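# Press red block firmly onto blue block studs

## Task

Push the red block down onto the blue block so that it seats fully, flush against it rather than resting on top of the studs. Both blocks must end up on the table. The fit is tight, so the two blocks need close alignment and a firm press. The joined pair must stay assembled without the robot holding it. When finished, open the gripper and move the arm away.

## Robot and tools

Robot: one arm with six revolute joints and a two-finger parallel gripper. The fingers point along the gripper's +x axis and close along its y axis. The reported end_effector_position is the point between the finger pads, about 3 to 4 cm behind the fingertips.

Frame: the scene frame has its origin on the table surface directly under the arm base. +z is up, and +y is to the left when facing along +x. Positions are in metres, orientation is a quaternion in w,x,y,z order, and velocities are in m/s and rad/s. The base may be slightly tilted relative to the table, and the printed hand position can be off, more so when the arm is stretched out.

Tool execute_actions, argument actions: a list holding one action, one wait, or nothing.
- Empty list: sends nothing and returns the current state.
- Action: {"rows": [[...]], "steps": N}. N is 1 to 15 control steps of 1/30 s each, default 15. Each row is used for one step; if there are fewer rows than steps, the last row is repeated. One arm only, so each row is a single list of 7 numbers: six absolute joint target angles in radians, in the order waist, shoulder, elbow, wrist pitch, wrist yaw, wrist roll (the same order as the Joint positions line), then the gripper opening.
- Joint ranges (rad): waist -3.054 to 3.054, shoulder 0.000 to 3.142, elbow 0.000 to 2.356, wrist pitch -1.571 to 1.571, wrist yaw -1.571 to 1.571, wrist roll -3.142 to 3.142. A target more than 0.010 past an end, and further out than the current angle, makes the whole call refused with nothing sent. The true ends can differ by up to 0.010; a target beyond the real end is clipped there and the result may print "joint sent to its limit" (possibly about an earlier action). Absence of that line does not prove there is more room.
- Opening: absolute value from -1 to 1. +1 is fully open (0.088 m pad gap); the empty fingers touch near -0.80, and values below that add no further travel. Closing fully from open takes at least about 0.5 s.
- Wait: {"steps": N} with N up to 300, no rows; it returns once N steps have passed since the previous result, with your reply time counted toward them.
- Optional pictures (boolean): whether images come back; they do by default.

Motion: each joint's target is kept within a lead of its measured angle (0.211 rad for waist, shoulder, elbow; 0.213 wrist pitch; 0.267 wrist yaw; 0.228 wrist roll), and all targets are scaled back if they would put the gripper more than 70 mm from where it is. Large moves therefore take several calls. Friction can leave a joint short of its target, especially at long reach, and tiny changes may do nothing, so check Joint positions after each move. Between calls the arm keeps heading for the last row sent until it nearly stops or a step is HELD; to push further you must send a new action.

Result lines: the state line (end_effector_position, end_effector_quat_wxyz, velocities); Joint positions and Joint velocities (six joints in column order, then the pad gap in m and m/s); grip_measured, the measured opening on the same -1..1 scale. "joint command not followed" means a clearance check changed or blocked targets (mounts and posts count as arm). HELD marks steps where your row was not fully sent. MOTOR HOT appears from 50 °C; OVER-TEMPERATURE FAULT means the arm is held at 95 °C, and if it does not cool within 30 to 60 s power cuts and the arm goes limp. A torque fault (load limits N m: waist 17.6, shoulder 21.8, elbow 21.7, wrist pitch 5.74, wrist yaw 5.72, wrist roll 5.36, held weight included) stops the arm for 10 s and drops the rest of that call.

Gripping: command an opening below grip_measured to hold; about 0.07 below gives a secure grip, less gives a lighter one. Readings can be biased by about 1 mm for the whole scene and read up to about 3 mm (0.061) narrow when squeezing a hard object. Parts thinner than about 3 mm get proportionally less force. Pad force tops out around 34 to 49 N, with a brief spike at first contact. Parts you hold may get tugged, and loose objects may get pushed, at random moments.

Tool zoom_image: camera (cam_head_left, cam_head_right or cam_wrist) and region [x0, y0, x1, y1] in pixels of that camera's 504x504 image, top-left origin, at most 504 by 504. It gives an enlarged view of the latest image. Calibration (intrinsics, distortion, world-to-camera transforms) is provided; fixed cameras may be off by a couple of degrees and millimetres, and the wrist camera pose follows the reported joints.

Tool read_manual: optional section "licences"; returns licence text only and moves nothing.

Tool finished_scene: argument scene, the number of the scene being ended. It cannot be undone and reports whether the goal was met; the goal must hold on its own at that moment.

Typical order: look, locate both blocks with the cameras, open the gripper, approach and grasp the red block, lift, align it precisely over the blue block, lower and press down firmly until seated, open, and lift away, then call finished_scene.

Avoid: dropping blocks, knocking anything off the table, slamming or striking hard, pushing so hard that a torque fault occurs, holding loads long enough to overheat motors, and jerky motion.

Each tool is called after "Request:" as a command line: name --argument value for each argument, lists and objects as JSON in quotes; but a table of rows of numbers goes row by row, as --pt "numbers of a row", without its own name.

## Session

Request:
execute_actions --actions '[]'

Scene clock: 0.00 s of 11933.50 s.
end_effector_position=(+0.1076, -0.0907, +0.2330) grip_measured=+0.853 end_effector_quat_wxyz=(+0.569, +0.517, +0.587, +0.256) end_effector_velocity=(-0.005, +0.001, -0.001) end_effector_angular_velocity=(-0.003, -0.004, +0.026)
Joint positions: [ 0.461  0.724  0.943 -1.484 -0.247  0.642  0.081]
Joint velocities: [-0.002 -0.002 -0.002 -0.022 -0.007 -0.022 -0.   ]
Heat: hottest waist 24 °C (+0.0 °C/min).

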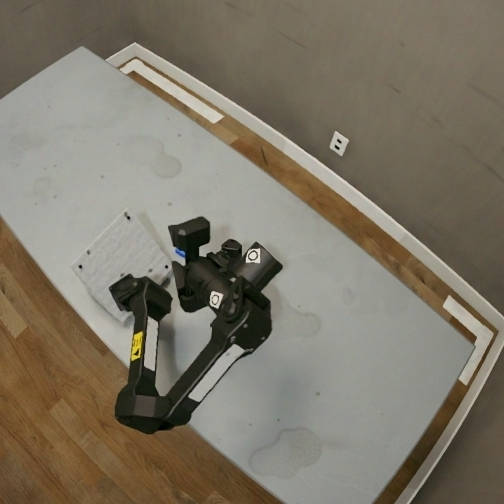

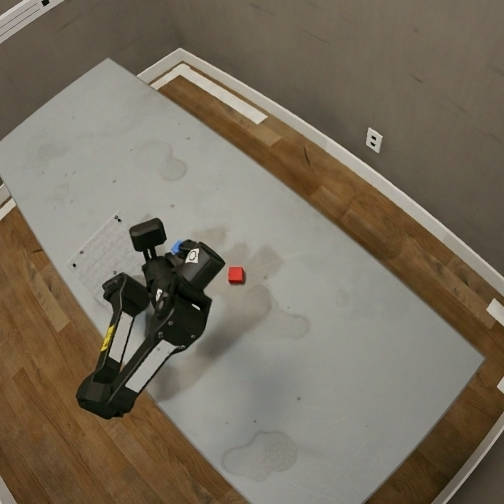

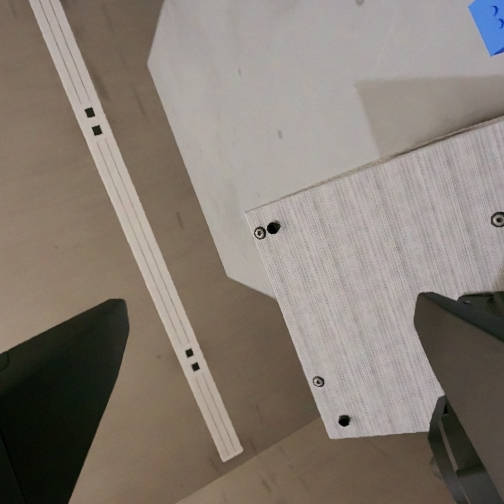

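Request:
execute_actions --actions '[{"rows":[[0.349,1.462,1.154,-1.373,0.825,-0.57,1]]}]' --pictures false

Request:
execute_actions --actions '[{"steps":30}]'

Scene clock: 24.50 s of 11933.50 s.
end_effector_position=(+0.2403, -0.1685, +0.1224) grip_measured=+1.000 end_effector_quat_wxyz=(+0.691, -0.146, +0.681, +0.196) end_effector_velocity=(+0.044, -0.055, -0.055) end_effector_angular_velocity=(-0.768, -0.051, +2.146)
Joint positions: [ 0.349  1.442  1.146 -1.372  0.752 -0.288  0.088]
Joint velocities: [-0.007  0.349 -0.002  0.007  0.74  -1.912  0.   ]
Heat: hottest waist 24 °C (+0.0 °C/min).
Steps of this call (steps 1 to 90: nothing new was sent; then 21.00 s passed at rest; steps 91 to 105: all 15 steps of this action). Readings (joint positions):
91: [0.450 0.745 0.961 -1.486 -0.217 0.604]
92: [0.425 0.782 0.997 -1.465 -0.144 0.550]
94: [0.385 0.893 1.086 -1.399 0.001 0.425]
98: [0.356 1.120 1.146 -1.381 0.307 0.167]
105: the state above

Scene clock: 25.50 s of 11933.50 s.
end_effector_position=(+0.2433, -0.1768, +0.1202) grip_measured=+1.000 end_effector_quat_wxyz=(+0.655, -0.268, +0.654, +0.268) end_effector_velocity=(-0.001, +0.002, -0.001) end_effector_angular_velocity=(+0.007, +0.002, +0.004)
Joint positions: [ 0.349  1.455  1.146 -1.373  0.822 -0.567  0.088]
Joint velocities: [-0.002 -0.002 -0.007  0.007 -0.007 -0.007  0.   ]
Heat: hottest waist 24 °C (+0.0 °C/min).
Steps of this call (steps 1 to 30: the robot went on to your last target). Readings (joint positions):
1: [0.349 1.448 1.146 -1.372 0.774 -0.353]
2: [0.349 1.450 1.146 -1.372 0.790 -0.415]
4: [0.349 1.450 1.146 -1.373 0.807 -0.496]
8: [0.349 1.454 1.146 -1.373 0.818 -0.551]
30: the state above
The arm was judged still, so your last target was given up. Only a new action makes it travel on or press farther. Fingers that are still opening or closing keep moving.
camera_calibration (this result's frames):
cam_wrist: T_world_to_cam=[[0.686782, -0.72651, 0.0226716, -0.291352], [-0.681696, -0.632968, 0.366936, 0.0421311], [-0.252232, -0.26746, -0.92997, 0.199077], [0, 0, 0, 1]] pos_world=[0.27903, -0.131758, 0.176282]

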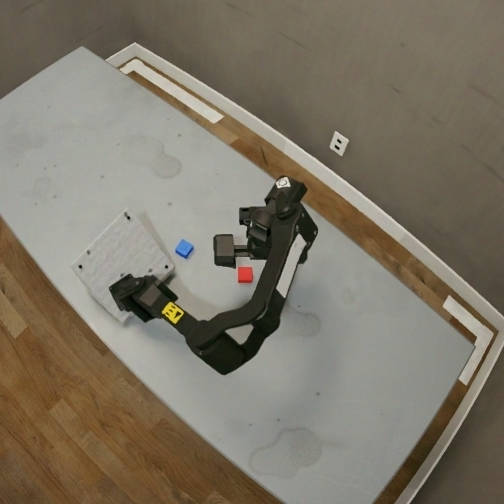

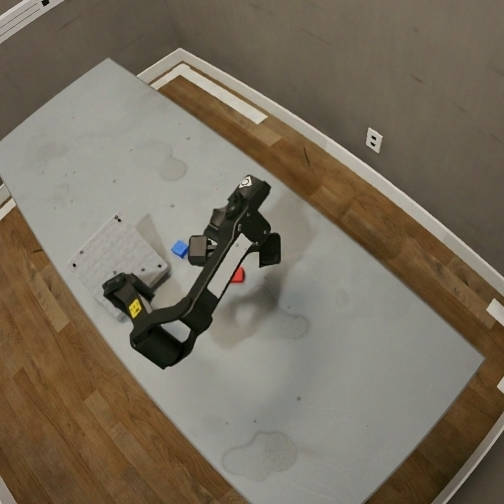

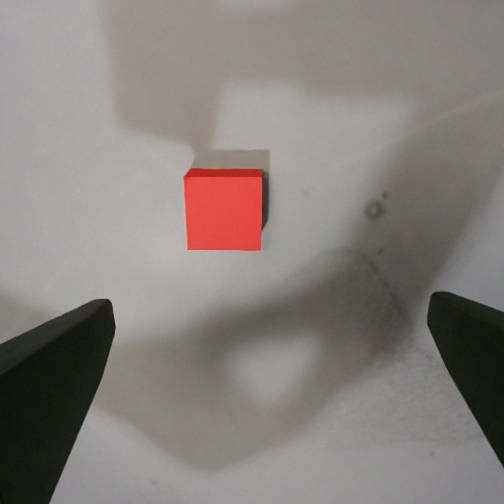

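Request:
execute_actions --actions '[{"rows":[[0.33,1.458,1.11,-1.31,0.827,-0.61,1],[0.31,1.458,1.07,-1.25,0.827,-0.65,1],[0.29,1.458,1.04,-1.19,0.827,-0.68,1],[0.27,1.458,1.01,-1.13,0.827,-0.72,1],[0.25,1.458,0.98,-1.08,0.827,-0.75,1],[0.23,1.458,0.95,-1.03,0.827,-0.78,1],[0.21,1.458,0.925,-0.99,0.827,-0.81,1],[0.19,1.458,0.9,-0.95,0.827,-0.84,1],[0.1675,1.458,0.881,-0.909,0.827,-0.86,1]]}]' --pictures false

Request:
execute_actions --actions '[{"steps":15}]'

Scene clock: 37.43 s of 11933.50 s.
end_effector_position=(+0.2445, -0.1589, +0.0474) grip_measured=+1.000 end_effector_quat_wxyz=(+0.654, -0.274, +0.650, +0.273) end_effector_velocity=(+0.014, +0.003, -0.008) end_effector_angular_velocity=(+0.017, -0.063, -0.019)
Joint positions: [ 0.171  1.455  0.894 -0.922  0.825 -0.85   0.088]
Joint velocities: [-0.022 -0.002 -0.027  0.139 -0.022 -0.081  0.   ]
Heat: hottest waist 25 °C (+1.6 °C/min).
Steps of this call (steps 1 to 90: nothing new was sent; then 8.43 s passed at rest; steps 91 to 105: all 15 steps of this action). Readings (joint positions):
91: [0.347 1.455 1.143 -1.363 0.822 -0.577]
92: [0.341 1.455 1.132 -1.333 0.823 -0.595]
94: [0.314 1.454 1.091 -1.247 0.825 -0.645]
98: [0.239 1.454 0.976 -1.061 0.825 -0.764]
105: the state above

Scene clock: 37.93 s of 11933.50 s.
end_effector_position=(+0.2452, -0.1589, +0.0464) grip_measured=+1.000 end_effector_quat_wxyz=(+0.655, -0.274, +0.649, +0.272) end_effector_velocity=(-0.003, -0.001, -0.001) end_effector_angular_velocity=(+0.007, +0.007, +0.004)
Joint positions: [ 0.168  1.455  0.891 -0.911  0.825 -0.858  0.088]
Joint velocities: [-0.007 -0.007 -0.002 -0.007 -0.007 -0.007  0.   ]
Heat: hottest waist 25 °C (+1.6 °C/min).
Steps of this call (steps 1 to 15: the robot went on to your last target). Readings (joint positions):
1: [0.170 1.455 0.894 -0.919 0.825 -0.853]
2: [0.170 1.455 0.893 -0.916 0.825 -0.854]
4: [0.169 1.455 0.892 -0.914 0.825 -0.856]
8: [0.169 1.455 0.891 -0.912 0.825 -0.857]
15: the state above
camera_calibration (this result's frames):
cam_wrist: T_world_to_cam=[[0.698699, -0.714862, 0.02813, -0.279274], [-0.673402, -0.643883, 0.363242, 0.0782538], [-0.241555, -0.272739, -0.93127, 0.132271], [0, 0, 0, 1]] pos_world=[0.279776, -0.113181, 0.102611]

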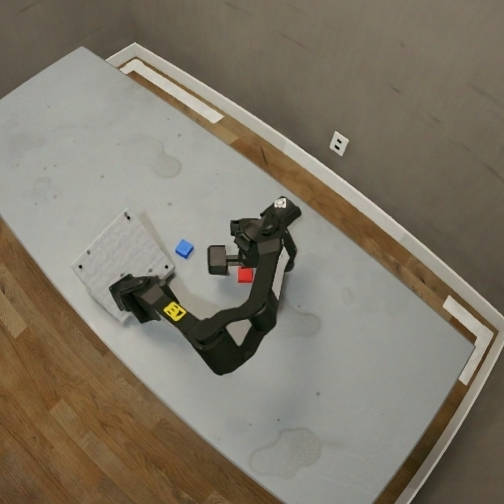

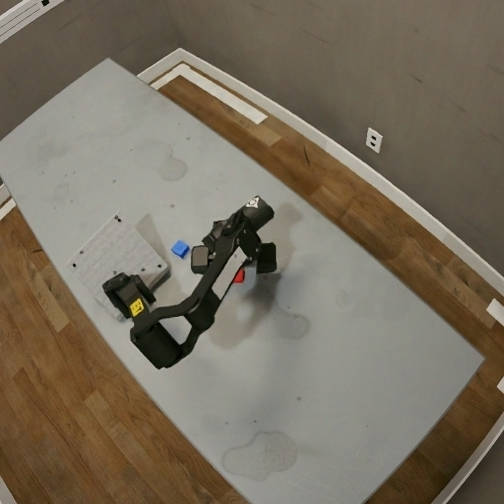

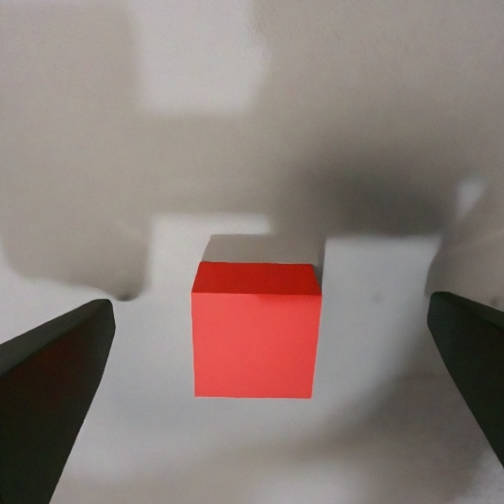

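Request:
execute_actions --actions '[{"rows":[[0.16,1.458,0.865,-0.895,0.827,-0.86,1],[0.16,1.458,0.865,-0.895,0.827,-0.86,1],[0.16,1.458,0.865,-0.895,0.827,-0.86,0.3],[0.16,1.458,0.865,-0.895,0.827,-0.86,-0.28]]}]' --pictures false

Request:
execute_actions --actions '[{"steps":10}]'

Request:
zoom_image --camera "cam_head_left" --region '[150,220,270,300]'

Scene clock: 43.37 s of 11933.50 s.
end_effector_position=(+0.2427, -0.1572, +0.0428) grip_measured=-0.170 end_effector_quat_wxyz=(+0.653, -0.273, +0.652, +0.272) end_effector_velocity=(-0.005, -0.001, -0.000) end_effector_angular_velocity=(-0.007, +0.017, +0.036)
Joint positions: [ 0.162  1.455  0.874 -0.896  0.826 -0.858  0.031]
Joint velocities: [-0.002 -0.002 -0.002 -0.022  0.007 -0.022  0.009]
Heat: hottest waist 25 °C (+1.4 °C/min).
Steps of this call (steps 1 to 15: the robot went on to your last target; steps 16 to 90: nothing new was sent; then 1.93 s passed at rest; steps 91 to 105: all 15 steps of this action). Readings (joint positions):
91: [0.168 1.455 0.888 -0.907 0.825 -0.858]
92: [0.166 1.455 0.885 -0.903 0.825 -0.858]
94: [0.163 1.455 0.878 -0.901 0.825 -0.858]
98: [0.161 1.455 0.874 -0.898 0.825 -0.858]
105: the state above

Scene clock: 43.70 s of 11933.50 s.
end_effector_position=(+0.2427, -0.1572, +0.0428) grip_measured=-0.169 end_effector_quat_wxyz=(+0.653, -0.273, +0.652, +0.272) end_effector_velocity=(-0.001, +0.001, -0.000) end_effector_angular_velocity=(+0.007, +0.006, +0.026)
Joint positions: [ 0.162  1.455  0.874 -0.896  0.826 -0.858  0.031]
Joint velocities: [-0.002  0.002  0.002 -0.007 -0.007 -0.022 -0.   ]
Heat: hottest waist 25 °C (+1.4 °C/min).
Steps of this call (steps 1 to 10: the robot went on to your last target). Readings (joint positions):
1: [0.162 1.455 0.874 -0.896 0.826 -0.858]
2: [0.162 1.455 0.874 -0.896 0.826 -0.858]
4: [0.162 1.455 0.874 -0.896 0.826 -0.858]
8: [0.162 1.455 0.874 -0.896 0.826 -0.858]
10: the state above
camera_calibration (this result's frames):
cam_wrist: T_world_to_cam=[[0.696584, -0.717042, 0.0249364, -0.27598], [-0.673388, -0.64139, 0.367651, 0.0791639], [-0.247627, -0.272891, -0.92963, 0.130126], [0, 0, 0, 1]] pos_world=[0.277774, -0.111604, 0.0987461]

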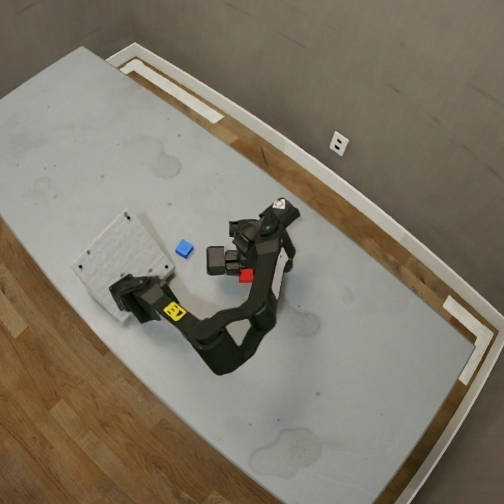

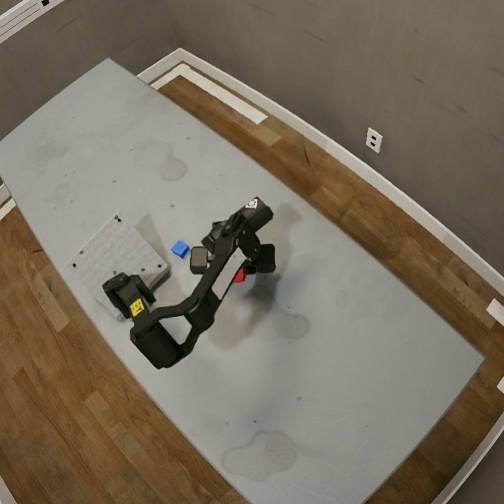

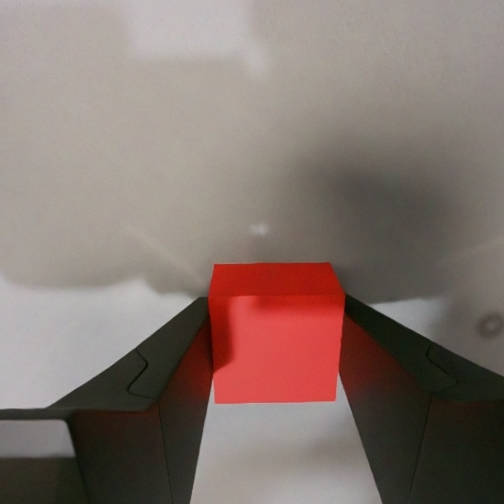

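Region (150, 220, 270, 300) of cam_head_left's 504x504 image, scaled by 4.200, with more detail than that image has.

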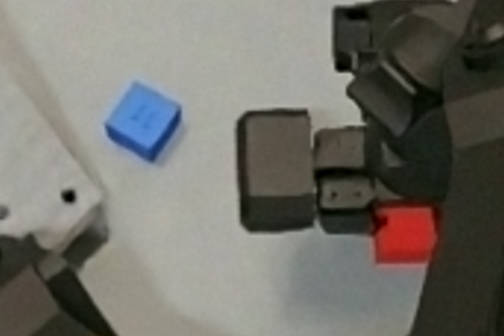

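Request:
execute_actions --actions '[{"rows":[[0.2,1.458,0.92,-0.98,0.827,-0.8,-0.28],[0.25,1.458,0.98,-1.08,0.827,-0.7,-0.28],[0.3,1.458,1.05,-1.2,0.827,-0.6,-0.28],[0.35,1.462,1.1,-1.3,0.825,-0.5,-0.28],[0.4,1.48,1.1,-1.35,0.82,-0.3,-0.28],[0.45,1.5,1.08,-1.35,0.8,0,-0.28],[0.5,1.53,1.05,-1.33,0.79,0.2,-0.28],[0.55,1.57,1.02,-1.31,0.77,0.4,-0.28],[0.6,1.61,0.99,-1.29,0.75,0.55,-0.28],[0.66,1.65,0.95,-1.26,0.73,0.55,-0.28],[0.72,1.69,0.91,-1.23,0.71,0.55,-0.28],[0.78,1.74,0.87,-1.2,0.69,0.55,-0.28],[0.826,1.788,0.825,-1.159,0.667,0.55,-0.28]]}]' --pictures false

Request:
execute_actions --actions '[{"steps":25}]'

Scene clock: 60.13 s of 11933.50 s.
end_effector_position=(+0.2113, -0.0227, +0.1073) grip_measured=-0.169 end_effector_quat_wxyz=(+0.665, -0.251, +0.653, +0.261) end_effector_velocity=(-0.273, +0.298, -0.114) end_effector_angular_velocity=(-0.340, +0.381, -0.325)
Joint positions: [ 0.762  1.733  0.884 -1.19   0.689 -0.002  0.031]
Joint velocities: [ 0.994  0.901 -0.774  0.286 -0.447  1.897 -0.   ]
Heat: hottest waist 26 °C (+2.0 °C/min).
Steps of this call (steps 1 to 15: the robot went on to your last target; steps 16 to 90: nothing new was sent; then 12.93 s passed at rest; steps 91 to 105: all 15 steps of this action). Readings (joint positions):
91: [0.165 1.455 0.879 -0.910 0.826 -0.847]
92: [0.178 1.456 0.894 -0.956 0.826 -0.811]
94: [0.240 1.460 0.958 -1.083 0.826 -0.691]
98: [0.425 1.484 1.060 -1.263 0.814 -0.430]
105: the state above

Scene clock: 60.97 s of 11933.50 s.
end_effector_position=(+0.1959, -0.0099, +0.1000) grip_measured=-0.169 end_effector_quat_wxyz=(+0.670, -0.220, +0.676, +0.216) end_effector_velocity=(-0.002, -0.001, -0.000) end_effector_angular_velocity=(+0.001, +0.011, -0.004)
Joint positions: [ 0.811  1.778  0.838 -1.174  0.672  0.194  0.031]
Joint velocities: [-0.002 -0.002 -0.002 -0.007 -0.007  0.007 -0.   ]
Heat: hottest waist 26 °C (+2.0 °C/min).
Steps of this call (steps 1 to 15: the robot went on to your last target; steps 16 to 25: nothing new was sent). Readings (joint positions):
1: [0.789 1.757 0.862 -1.183 0.678 0.063]
2: [0.803 1.771 0.847 -1.179 0.674 0.127]
4: [0.812 1.778 0.838 -1.174 0.672 0.196] HELD
5: [0.812 1.778 0.838 -1.174 0.672 0.195] HELD
6: [0.812 1.778 0.838 -1.174 0.672 0.195] HELD
7: [0.812 1.778 0.838 -1.174 0.672 0.195] HELD
8: [0.812 1.778 0.838 -1.174 0.672 0.195] HELD
9: [0.812 1.778 0.838 -1.174 0.672 0.194] HELD
10: [0.812 1.778 0.838 -1.174 0.672 0.194] HELD
11: [0.812 1.778 0.838 -1.174 0.672 0.194] HELD
12: [0.811 1.778 0.838 -1.174 0.672 0.194] HELD
13: [0.811 1.778 0.838 -1.174 0.672 0.194] HELD
14: [0.811 1.778 0.838 -1.174 0.672 0.194] HELD
15: [0.811 1.778 0.838 -1.174 0.672 0.194] HELD
25: the state above
A step was HELD (marked above), so your last target was given up. The arm can still carry out the HELD step.
joint command not followed: on one or more control steps a check withheld the commanded joint targets, and the robot was not sent them on those steps.
cause: the commanded joint targets would bring two parts of the arm too close to each other (joints 1 (waist) to 6 (wrist roll) lie between them); next, command targets that bring no two parts of the arm closer together.
camera_calibration (this result's frames):
cam_wrist: T_world_to_cam=[[0.570499, -0.82089, 0.0258887, -0.115587], [-0.765851, -0.520333, 0.377792, 0.139409], [-0.296655, -0.235357, -0.925529, 0.221479], [0, 0, 0, 1]] pos_world=[0.238411, 0.0297811, 0.15531]

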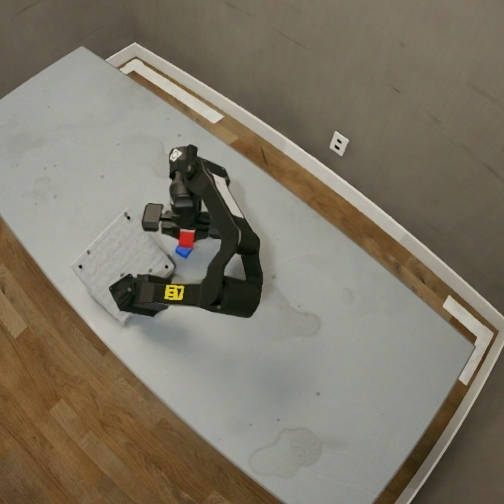

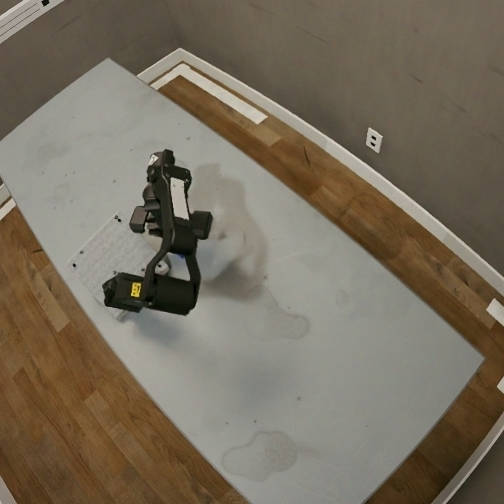

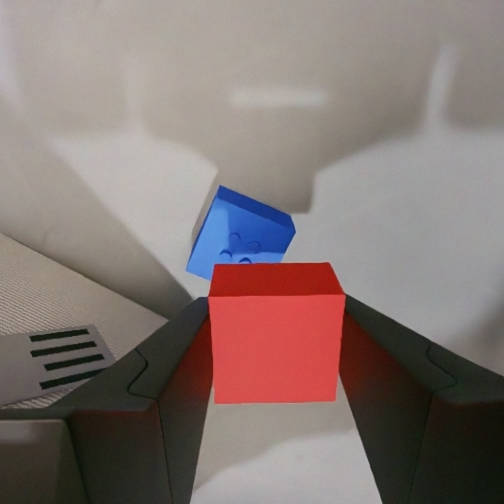

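Request:
execute_actions --actions '[{"rows":[[0.811,1.778,0.838,-1.174,0.672,0.57,-0.28]]}]'

Scene clock: 64.90 s of 11933.50 s.
end_effector_position=(+0.1959, -0.0099, +0.1000) grip_measured=-0.169 end_effector_quat_wxyz=(+0.695, -0.118, +0.700, +0.113) end_effector_velocity=(-0.004, +0.001, -0.001) end_effector_angular_velocity=(+0.006, +0.016, -0.723)
Joint positions: [ 0.811  1.778  0.838 -1.174  0.672  0.492  0.031]
Joint velocities: [-0.002 -0.002 -0.002 -0.007 -0.022  0.725 -0.   ]
Heat: hottest waist 26 °C (+2.0 °C/min).
Steps of this call (steps 1 to 90: nothing new was sent; then 0.43 s passed at rest; steps 91 to 105: all 15 steps of this action). Readings (joint positions):
91: [0.811 1.778 0.838 -1.174 0.672 0.196]
92: [0.811 1.778 0.838 -1.174 0.672 0.203]
94: [0.811 1.778 0.838 -1.174 0.672 0.234]
98: [0.811 1.778 0.838 -1.174 0.672 0.321]
105: the state above
camera_calibration (this result's frames):
cam_wrist: T_world_to_cam=[[0.304356, -0.95213, 0.0285649, -0.0650198], [-0.885624, -0.2718, 0.376557, 0.165457], [-0.350767, -0.139905, -0.925953, 0.233067], [0, 0, 0, 1]] pos_world=[0.248074, 0.0156711, 0.155362]

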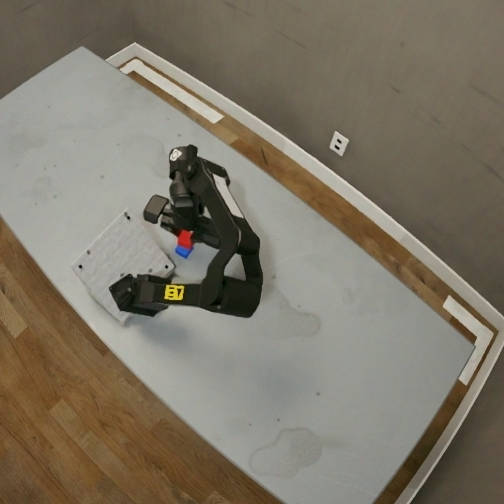

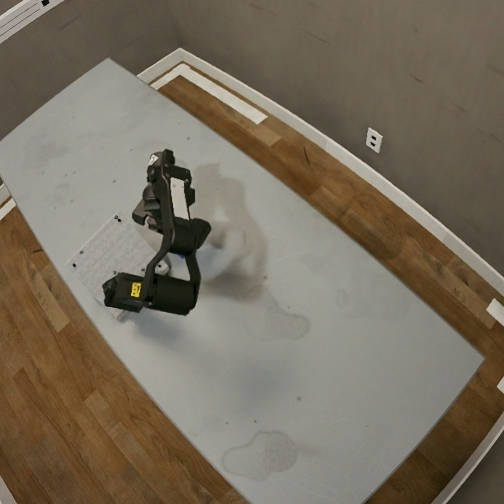

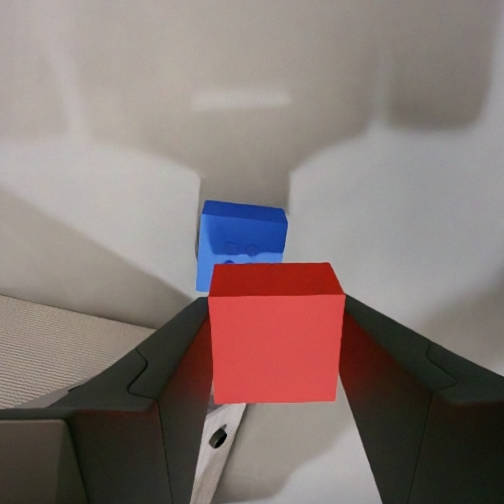

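Request:
execute_actions --actions '[{"rows":[[0.8,1.79,0.81,-1.13,0.68,0.55,-0.28],[0.79,1.8,0.79,-1.09,0.685,0.54,-0.28],[0.78,1.81,0.77,-1.05,0.69,0.53,-0.28],[0.77,1.815,0.755,-1.02,0.70,0.52,-0.28],[0.758,1.818,0.749,-1.003,0.702,0.51,-0.28]]}]' --pictures false

Request:
execute_actions --actions '[{"steps":10}]'

Scene clock: 77.37 s of 11933.50 s.
end_effector_position=(+0.1966, -0.0000, +0.0731) grip_measured=-0.169 end_effector_quat_wxyz=(+0.703, -0.084, +0.701, +0.085) end_effector_velocity=(-0.002, -0.001, -0.002) end_effector_angular_velocity=(-0.007, -0.002, +0.007)
Joint positions: [ 0.759  1.811  0.76  -1.007  0.698  0.513  0.031]
Joint velocities: [-0.002 -0.002 -0.012  0.007  0.007 -0.007 -0.   ]
Heat: hottest waist 26 °C (+2.0 °C/min).
Steps of this call (steps 1 to 30: the robot went on to your last target; steps 31 to 90: nothing new was sent; then 8.97 s passed at rest; steps 91 to 105: all 15 steps of this action). Readings (joint positions):
91: [0.808 1.783 0.829 -1.169 0.671 0.566]
92: [0.805 1.783 0.824 -1.149 0.674 0.561]
94: [0.793 1.789 0.805 -1.090 0.683 0.545]
98: [0.764 1.810 0.765 -1.027 0.694 0.520]
105: the state above

Scene clock: 77.70 s of 11933.50 s.
end_effector_position=(+0.1967, +0.0000, +0.0730) grip_measured=-0.169 end_effector_quat_wxyz=(+0.704, -0.083, +0.701, +0.084) end_effector_velocity=(-0.004, -0.004, -0.001) end_effector_angular_velocity=(-0.019, +0.008, +0.026)
Joint positions: [ 0.759  1.811  0.759 -1.006  0.699  0.513  0.031]
Joint velocities: [ 0.002 -0.002 -0.007 -0.022  0.007 -0.007  0.   ]
Heat: hottest waist 26 °C (+2.0 °C/min).
Steps of this call (steps 1 to 10: the robot went on to your last target). Readings (joint positions):
1: [0.759 1.811 0.759 -1.006 0.698 0.513]
2: [0.759 1.811 0.759 -1.006 0.698 0.513]
4: [0.759 1.811 0.759 -1.006 0.698 0.513]
8: [0.759 1.811 0.759 -1.006 0.699 0.513]
10: the state above
camera_calibration (this result's frames):
cam_wrist: T_world_to_cam=[[0.216129, -0.976119, 0.0218911, -0.0371923], [-0.910817, -0.193492, 0.364654, 0.184884], [-0.35171, -0.0987513, -0.930886, 0.210294], [0, 0, 0, 1]] pos_world=[0.250397, 0.0202364, 0.129155]

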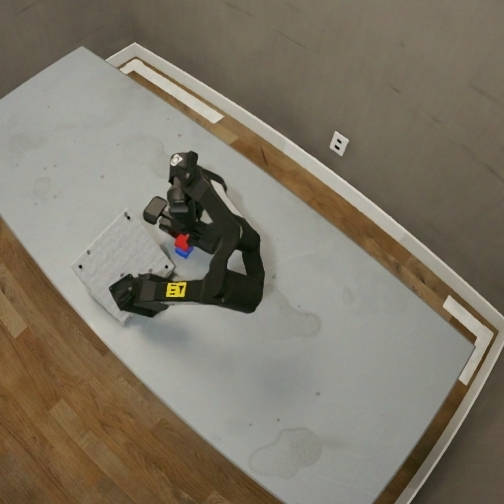

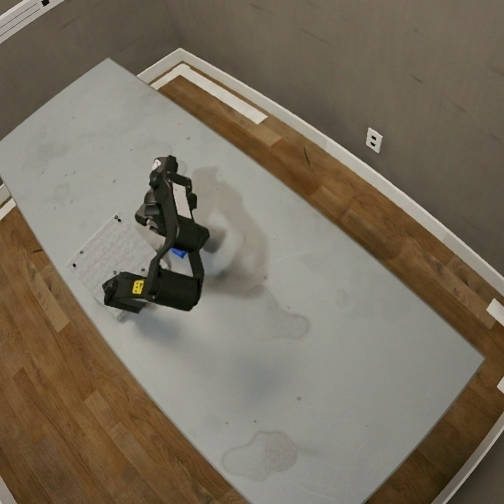

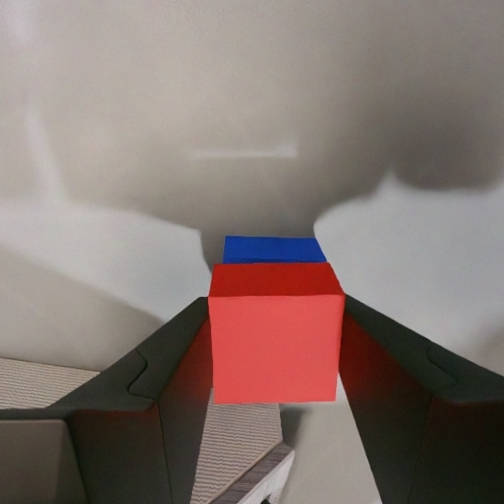

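Request:
zoom_image --camera "cam_wrist" --region '[190,210,370,310]'

Region (190, 210, 370, 310) of cam_wrist's 504x504 image, scaled by 2.800, with more detail than that image has.

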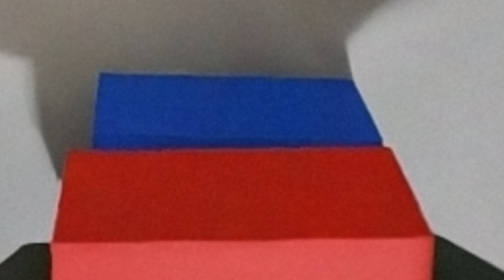

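Request:
execute_actions --actions '[{"rows":[[0.7435,1.791,0.722,-0.981,0.709,0.535,-0.28]]}]'

Request:
zoom_image --camera "cam_wrist" --region '[190,210,370,310]'

Scene clock: 89.73 s of 11933.50 s.
end_effector_position=(+0.1932, -0.0026, +0.0674) grip_measured=-0.169 end_effector_quat_wxyz=(+0.704, -0.072, +0.703, +0.072) end_effector_velocity=(-0.004, -0.004, -0.001) end_effector_angular_velocity=(-0.004, +0.020, -0.001)
Joint positions: [ 0.744  1.8    0.732 -0.983  0.706  0.532  0.031]
Joint velocities: [-0.007 -0.007 -0.002 -0.022 -0.007  0.007 -0.   ]
Heat: hottest waist 26 °C (+1.0 °C/min).
Steps of this call (steps 1 to 15: the robot went on to your last target; steps 16 to 90: nothing new was sent; then 8.53 s passed at rest; steps 91 to 105: all 15 steps of this action). Readings (joint positions):
91: [0.758 1.810 0.755 -1.000 0.700 0.514]
92: [0.754 1.808 0.749 -0.993 0.702 0.520]
94: [0.747 1.804 0.739 -0.990 0.704 0.527]
98: [0.745 1.802 0.732 -0.985 0.705 0.531]
105: the state above
camera_calibration (this result's frames):
cam_wrist: T_world_to_cam=[[0.183294, -0.982771, 0.0237681, -0.0326691], [-0.91583, -0.161922, 0.367472, 0.184049], [-0.357293, -0.0891231, -0.929731, 0.20463], [0, 0, 0, 1]] pos_world=[0.247659, 0.0159326, 0.123395]

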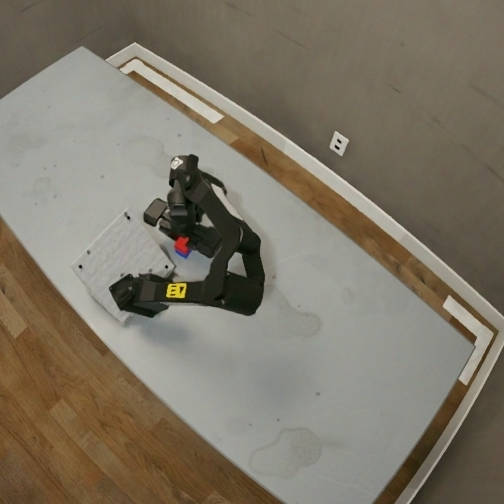

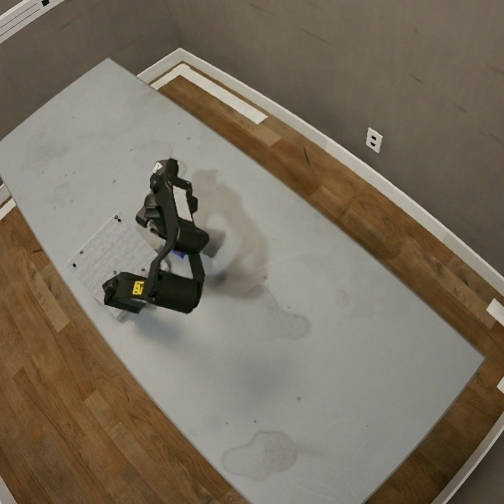

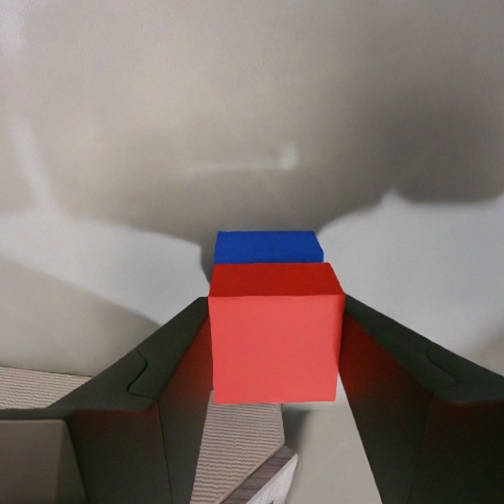

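Region (190, 210, 370, 310) of cam_wrist's 504x504 image, scaled by 2.800, with more detail than that image has.

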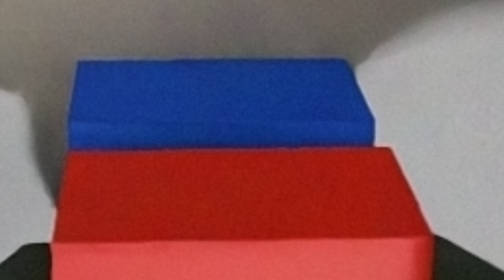

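Request:
execute_actions --actions '[{"rows":[[0.738,1.806,0.716,-0.97,0.712,0.523,-0.28],[0.738,1.806,0.716,-0.97,0.712,0.523,-0.28],[0.738,1.806,0.716,-0.97,0.712,0.523,-0.28],[0.733,1.81,0.711,-0.96,0.715,0.517,-0.28]]}]'

Request:
zoom_image --camera "cam_wrist" --region '[190,210,370,310]'

Scene clock: 95.70 s of 11933.50 s.
end_effector_position=(+0.1932, -0.0026, +0.0637) grip_measured=-0.169 end_effector_quat_wxyz=(+0.704, -0.073, +0.703, +0.072) end_effector_velocity=(-0.003, -0.003, +0.000) end_effector_angular_velocity=(-0.016, +0.006, +0.023)
Joint positions: [ 0.734  1.802  0.722 -0.963  0.711  0.52   0.031]
Joint velocities: [ 0.002 -0.002 -0.002 -0.022  0.007 -0.007 -0.   ]
Heat: hottest waist 26 °C (+1.0 °C/min).
Steps of this call (steps 1 to 15: the robot went on to your last target; steps 16 to 90: nothing new was sent; then 2.47 s passed at rest; steps 91 to 105: all 15 steps of this action). Readings (joint positions):
91: [0.744 1.800 0.731 -0.981 0.706 0.533]
92: [0.742 1.800 0.730 -0.978 0.707 0.532]
94: [0.739 1.800 0.727 -0.973 0.708 0.527]
98: [0.734 1.802 0.722 -0.965 0.711 0.521]
105: the state above
camera_calibration (this result's frames):
cam_wrist: T_world_to_cam=[[0.183943, -0.982626, 0.0247031, -0.032736], [-0.915921, -0.162227, 0.367112, 0.185454], [-0.356727, -0.0901539, -0.929849, 0.20113], [0, 0, 0, 1]] pos_world=[0.247631, 0.0160511, 0.119747]

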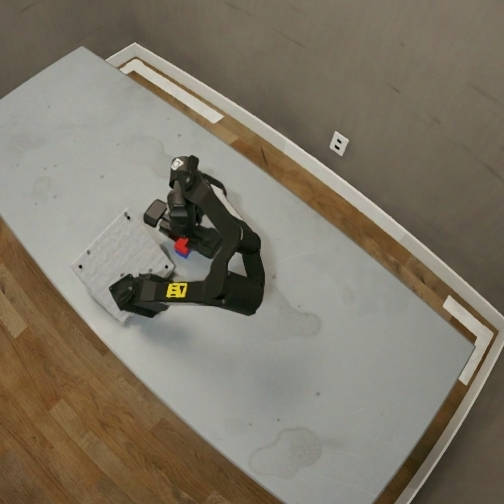

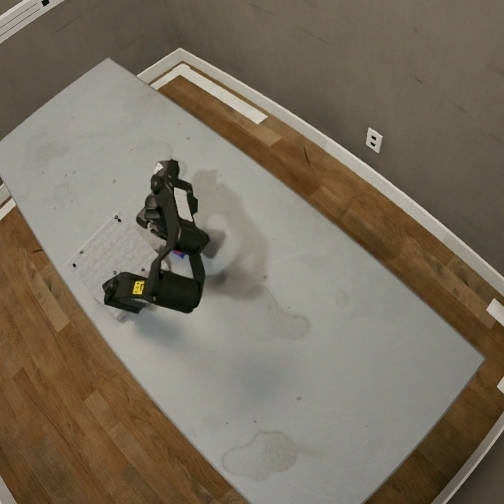

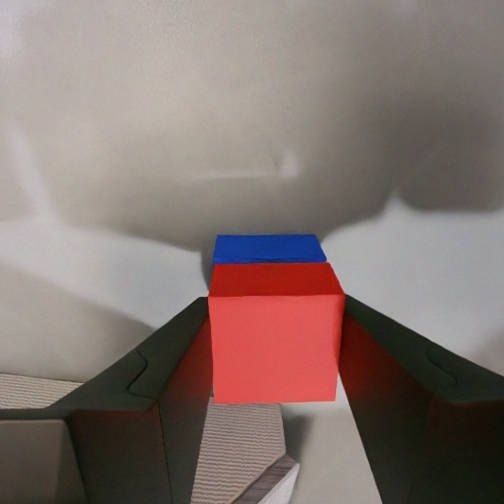

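Region (190, 210, 370, 310) of cam_wrist's 504x504 image, scaled by 2.800, with more detail than that image has.

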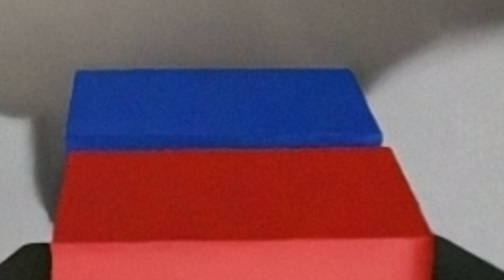

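Request:
execute_actions --actions '[{"rows":[[0.73,1.814,0.708,-0.955,0.716,0.514,-0.28],[0.726,1.817,0.703,-0.95,0.718,0.511,-0.28],[0.72,1.821,0.696,-0.945,0.719,0.508,-0.28],[0.713,1.827,0.688,-0.945,0.719,0.508,-0.28],[0.706,1.833,0.68,-0.945,0.719,0.508,-0.28],[0.7,1.838,0.672,-0.945,0.719,0.508,-0.28]]}]'

Request:
zoom_image --camera "cam_wrist" --region '[190,210,370,310]'

Scene clock: 102.63 s of 11933.50 s.
end_effector_position=(+0.1927, -0.0022, +0.0632) grip_measured=-0.169 end_effector_quat_wxyz=(+0.705, -0.076, +0.702, +0.074) end_effector_velocity=(-0.001, +0.001, -0.001) end_effector_angular_velocity=(+0.007, +0.005, +0.019)
Joint positions: [ 0.736  1.804  0.718 -0.959  0.713  0.514  0.031]
Joint velocities: [-0.002  0.002 -0.002  0.007 -0.007 -0.022 -0.   ]
Heat: hottest waist 27 °C (+2.0 °C/min).
A step of this action was HELD (marked below), so the robot has no last target. The arm can still carry out the HELD step.
Steps of this call (steps 1 to 15: the robot went on to your last target; steps 16 to 90: nothing new was sent; then 3.43 s passed at rest; steps 91 to 105: all 15 steps of this action). Readings (joint positions):
91: [0.734 1.803 0.721 -0.962 0.711 0.519]
92: [0.734 1.804 0.720 -0.961 0.712 0.517]
94: [0.733 1.805 0.717 -0.958 0.712 0.514]
95: [0.735 1.804 0.718 -0.959 0.712 0.514] HELD
96: [0.736 1.804 0.718 -0.959 0.713 0.514] HELD
97: [0.736 1.804 0.718 -0.959 0.713 0.514] HELD
98: [0.736 1.804 0.718 -0.959 0.713 0.514] HELD
99: [0.736 1.804 0.718 -0.959 0.713 0.514] HELD
100: [0.736 1.804 0.718 -0.959 0.713 0.514] HELD
101: [0.736 1.804 0.718 -0.959 0.713 0.514] HELD
102: [0.736 1.804 0.718 -0.959 0.713 0.514] HELD
103: [0.736 1.804 0.718 -0.959 0.713 0.514] HELD
104: [0.736 1.804 0.718 -0.959 0.713 0.514] HELD
105: the state above HELD
joint command not followed: on one or more control steps a check withheld the commanded joint targets, and the robot was not sent them on those steps. On the call's last step the targets were still withheld.
cause: the commanded joint targets would bring two parts of the arm too close to each other (joints 1 (waist) to 6 (wrist roll) lie between them); next, command targets that bring no two parts of the arm closer together.
camera_calibration (this result's frames):
cam_wrist: T_world_to_cam=[[0.191629, -0.9811, 0.0268394, -0.0338796], [-0.91543, -0.168807, 0.365366, 0.185261], [-0.35393, -0.0945846, -0.930477, 0.199955], [0, 0, 0, 1]] pos_world=[0.246856, 0.0169469, 0.119275]

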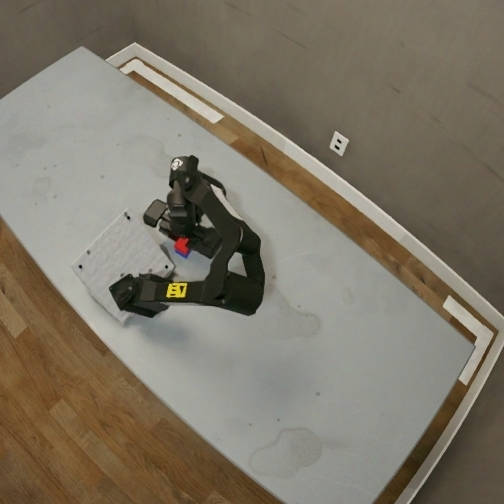

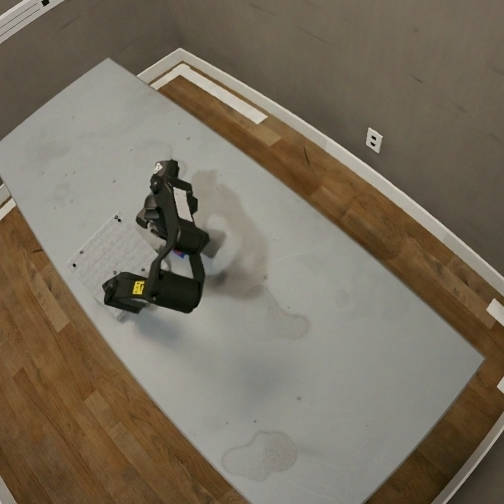

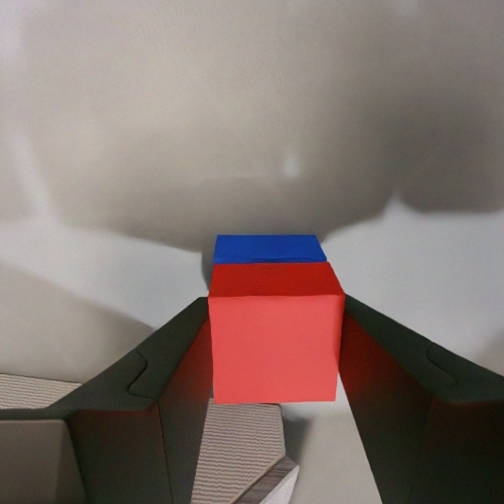

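Region (190, 210, 370, 310) of cam_wrist's 504x504 image, scaled by 2.800, with more detail than that image has.

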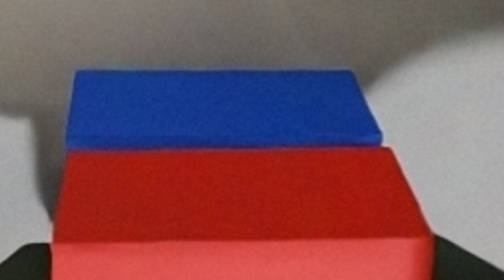

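Request:
execute_actions --actions '[{"rows":[[0.736,1.804,0.718,-0.959,0.713,0.52,0.15],[0.736,1.804,0.718,-0.959,0.713,0.52,0.15],[0.736,1.804,0.718,-0.959,0.713,0.52,0.15],[0.736,1.804,0.718,-0.959,0.713,0.52,0.15],[0.736,1.804,0.718,-0.959,0.713,0.52,0.15],[0.723,1.81,0.70,-0.93,0.72,0.505,0.15],[0.71,1.814,0.687,-0.905,0.728,0.49,0.15],[0.697,1.817,0.674,-0.88,0.735,0.475,0.15],[0.683,1.82,0.66,-0.86,0.741,0.46,0.15]]}]' --pictures false

Request:
execute_actions --actions '[{"rows":[[0.683,1.82,0.66,-0.86,0.741,0.46,0.1],[0.683,1.82,0.66,-0.86,0.741,0.46,0],[0.683,1.82,0.66,-0.86,0.741,0.46,-0.1],[0.683,1.82,0.66,-0.86,0.741,0.46,-0.28]]}]'

Scene clock: 110.97 s of 11933.50 s.
end_effector_position=(+0.1915, -0.0032, +0.0466) grip_measured=+0.146 end_effector_quat_wxyz=(+0.704, -0.074, +0.703, +0.070) end_effector_velocity=(+0.001, -0.000, -0.005) end_effector_angular_velocity=(+0.003, -0.001, -0.008)
Joint positions: [ 0.685  1.814  0.671 -0.867  0.736  0.465  0.046]
Joint velocities: [-0.022  0.002 -0.012  0.037  0.007 -0.022  0.001]
Heat: hottest waist 27 °C (+2.1 °C/min).
Steps of this call (steps 1 to 90: nothing new was sent; then 4.83 s passed at rest; steps 91 to 105: all 15 steps of this action). Readings (joint positions):
91: [0.736 1.804 0.718 -0.958 0.713 0.514]
92: [0.736 1.804 0.718 -0.958 0.713 0.514]
94: [0.736 1.804 0.718 -0.958 0.713 0.516]
98: [0.723 1.804 0.707 -0.925 0.719 0.502]
105: the state above

Scene clock: 111.47 s of 11933.50 s.
end_effector_position=(+0.1921, -0.0030, +0.0464) grip_measured=-0.173 end_effector_quat_wxyz=(+0.705, -0.074, +0.702, +0.070) end_effector_velocity=(-0.004, -0.002, -0.000) end_effector_angular_velocity=(-0.005, +0.019, +0.035)
Joint positions: [ 0.685  1.814  0.67  -0.862  0.738  0.463  0.031]
Joint velocities: [-0.002 -0.002 -0.002 -0.022 -0.007 -0.022  0.   ]
Heat: hottest waist 27 °C (+2.0 °C/min).
Steps of this call (steps 1 to 15: all 15 steps of this action). Readings (joint positions):
1: [0.685 1.814 0.670 -0.866 0.737 0.464]
2: [0.685 1.814 0.670 -0.864 0.737 0.464]
4: [0.684 1.814 0.670 -0.863 0.737 0.463]
8: [0.685 1.814 0.670 -0.863 0.738 0.463]
15: the state above
camera_calibration (this result's frames):
cam_wrist: T_world_to_cam=[[0.182965, -0.982672, 0.0296662, -0.0325708], [-0.916977, -0.159696, 0.365583, 0.190997], [-0.354511, -0.0940921, -0.930306, 0.184166], [0, 0, 0, 1]] pos_world=[0.246388, 0.0158237, 0.102471]

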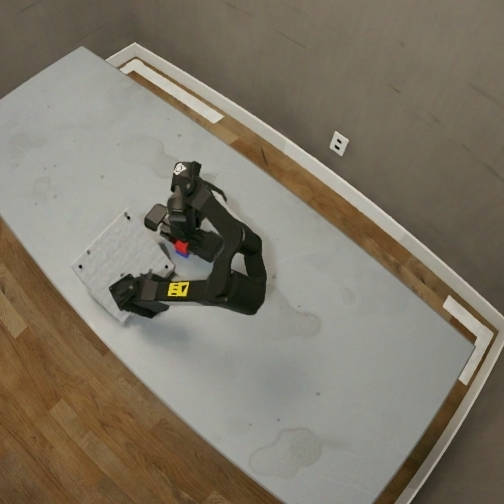

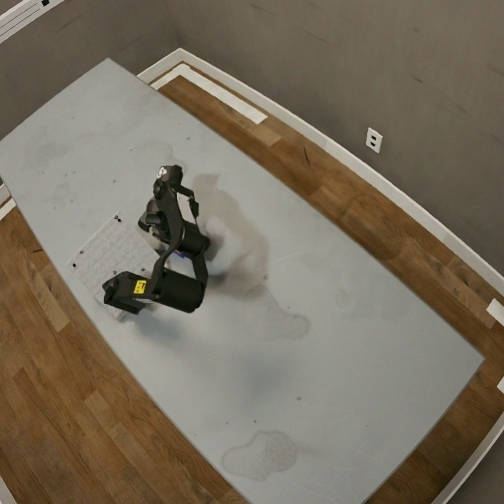

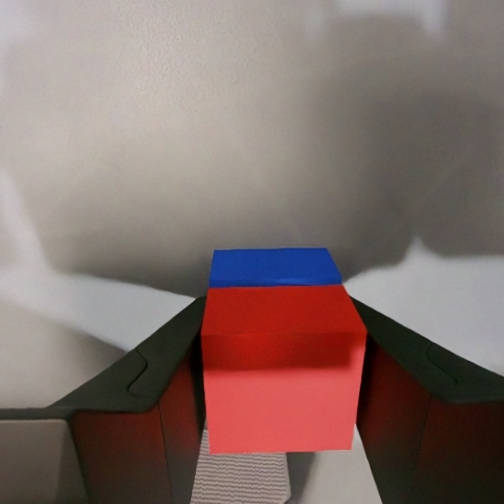

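Request:
execute_actions --actions '[{"rows":[[0.69,1.79,0.69,-0.89,0.74,0.46,-0.28],[0.67,1.75,0.71,-0.92,0.75,0.42,-0.28],[0.63,1.71,0.72,-0.94,0.765,0.36,-0.28],[0.58,1.67,0.735,-0.95,0.78,0.3,-0.28],[0.53,1.635,0.75,-0.96,0.79,0.23,-0.28],[0.49,1.6,0.765,-0.97,0.8,0.17,-0.28],[0.445,1.57,0.78,-0.97,0.81,0.11,-0.28],[0.4,1.54,0.805,-0.97,0.815,0.05,-0.28],[0.35,1.515,0.83,-0.965,0.82,-0.02,-0.28],[0.3,1.49,0.855,-0.96,0.823,-0.08,-0.28],[0.255,1.47,0.88,-0.95,0.826,-0.15,-0.28],[0.21,1.455,0.9,-0.94,0.827,-0.21,-0.28],[0.19,1.447,0.903,-0.93,0.827,-0.24,-0.28],[0.171,1.447,0.903,-0.92,0.827,-0.26,-0.28]]}]' --pictures false

Request:
execute_actions --actions '[{"steps":20}]'

Scene clock: 120.07 s of 11933.50 s.
end_effector_position=(+0.2459, -0.1482, +0.0520) grip_measured=-0.173 end_effector_quat_wxyz=(+0.710, -0.064, +0.698, +0.064) end_effector_velocity=(+0.024, -0.233, -0.026) end_effector_angular_velocity=(-0.117, +0.012, -0.211)
Joint positions: [ 0.216  1.468  0.886 -0.932  0.827 -0.185  0.031]
Joint velocities: [-0.701 -0.325  0.295  0.125  0.081 -0.813  0.   ]
Heat: hottest waist 27 °C (+1.0 °C/min).
Steps of this call (steps 1 to 15: the robot went on to your last target; steps 16 to 90: nothing new was sent; then 5.10 s passed at rest; steps 91 to 105: all 15 steps of this action). Readings (joint positions):
91: [0.685 1.812 0.670 -0.864 0.738 0.463]
92: [0.684 1.805 0.674 -0.877 0.738 0.454]
94: [0.657 1.766 0.684 -0.913 0.746 0.395]
98: [0.506 1.630 0.747 -0.953 0.790 0.191]
105: the state above

Scene clock: 120.73 s of 11933.50 s.
end_effector_position=(+0.2451, -0.1601, +0.0480) grip_measured=-0.173 end_effector_quat_wxyz=(+0.706, -0.071, +0.701, +0.069) end_effector_velocity=(-0.005, +0.001, -0.000) end_effector_angular_velocity=(+0.008, +0.016, +0.022)
Joint positions: [ 0.171  1.454  0.896 -0.922  0.829 -0.257  0.031]
Joint velocities: [-0.002 -0.002 -0.002 -0.022 -0.007 -0.007 -0.   ]
Heat: hottest waist 27 °C (+1.0 °C/min).
Steps of this call (steps 1 to 20: the robot went on to your last target). Readings (joint positions):
1: [0.197 1.460 0.893 -0.929 0.829 -0.208]
2: [0.186 1.455 0.896 -0.927 0.829 -0.223]
4: [0.177 1.454 0.896 -0.926 0.829 -0.241]
8: [0.173 1.454 0.896 -0.922 0.829 -0.254]
20: the state above
camera_calibration (this result's frames):
cam_wrist: T_world_to_cam=[[0.177631, -0.983724, 0.0271089, -0.195412], [-0.918729, -0.155896, 0.362812, 0.215113], [-0.352681, -0.0893523, -0.931468, 0.190015], [0, 0, 0, 1]] pos_world=[0.299356, -0.141718, 0.104245]

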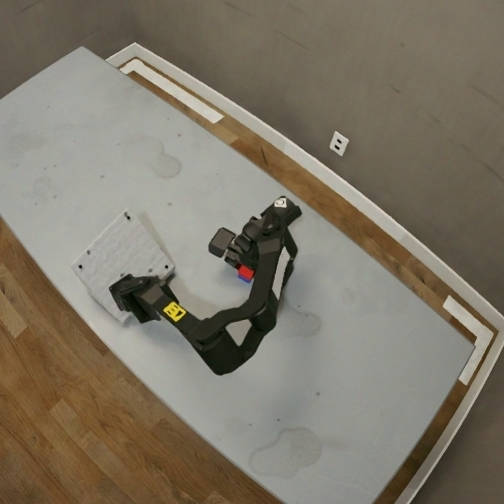

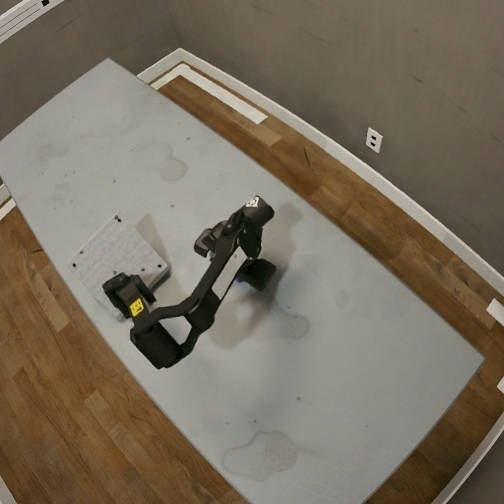

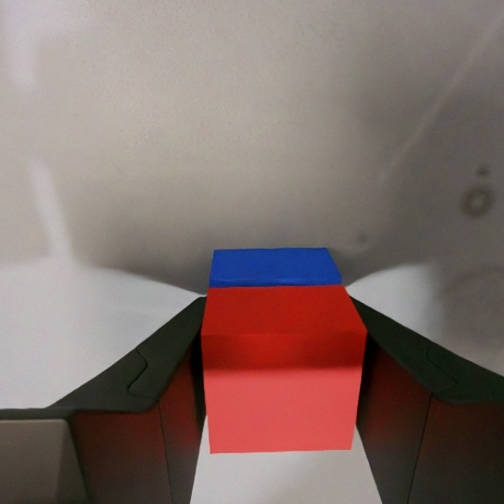

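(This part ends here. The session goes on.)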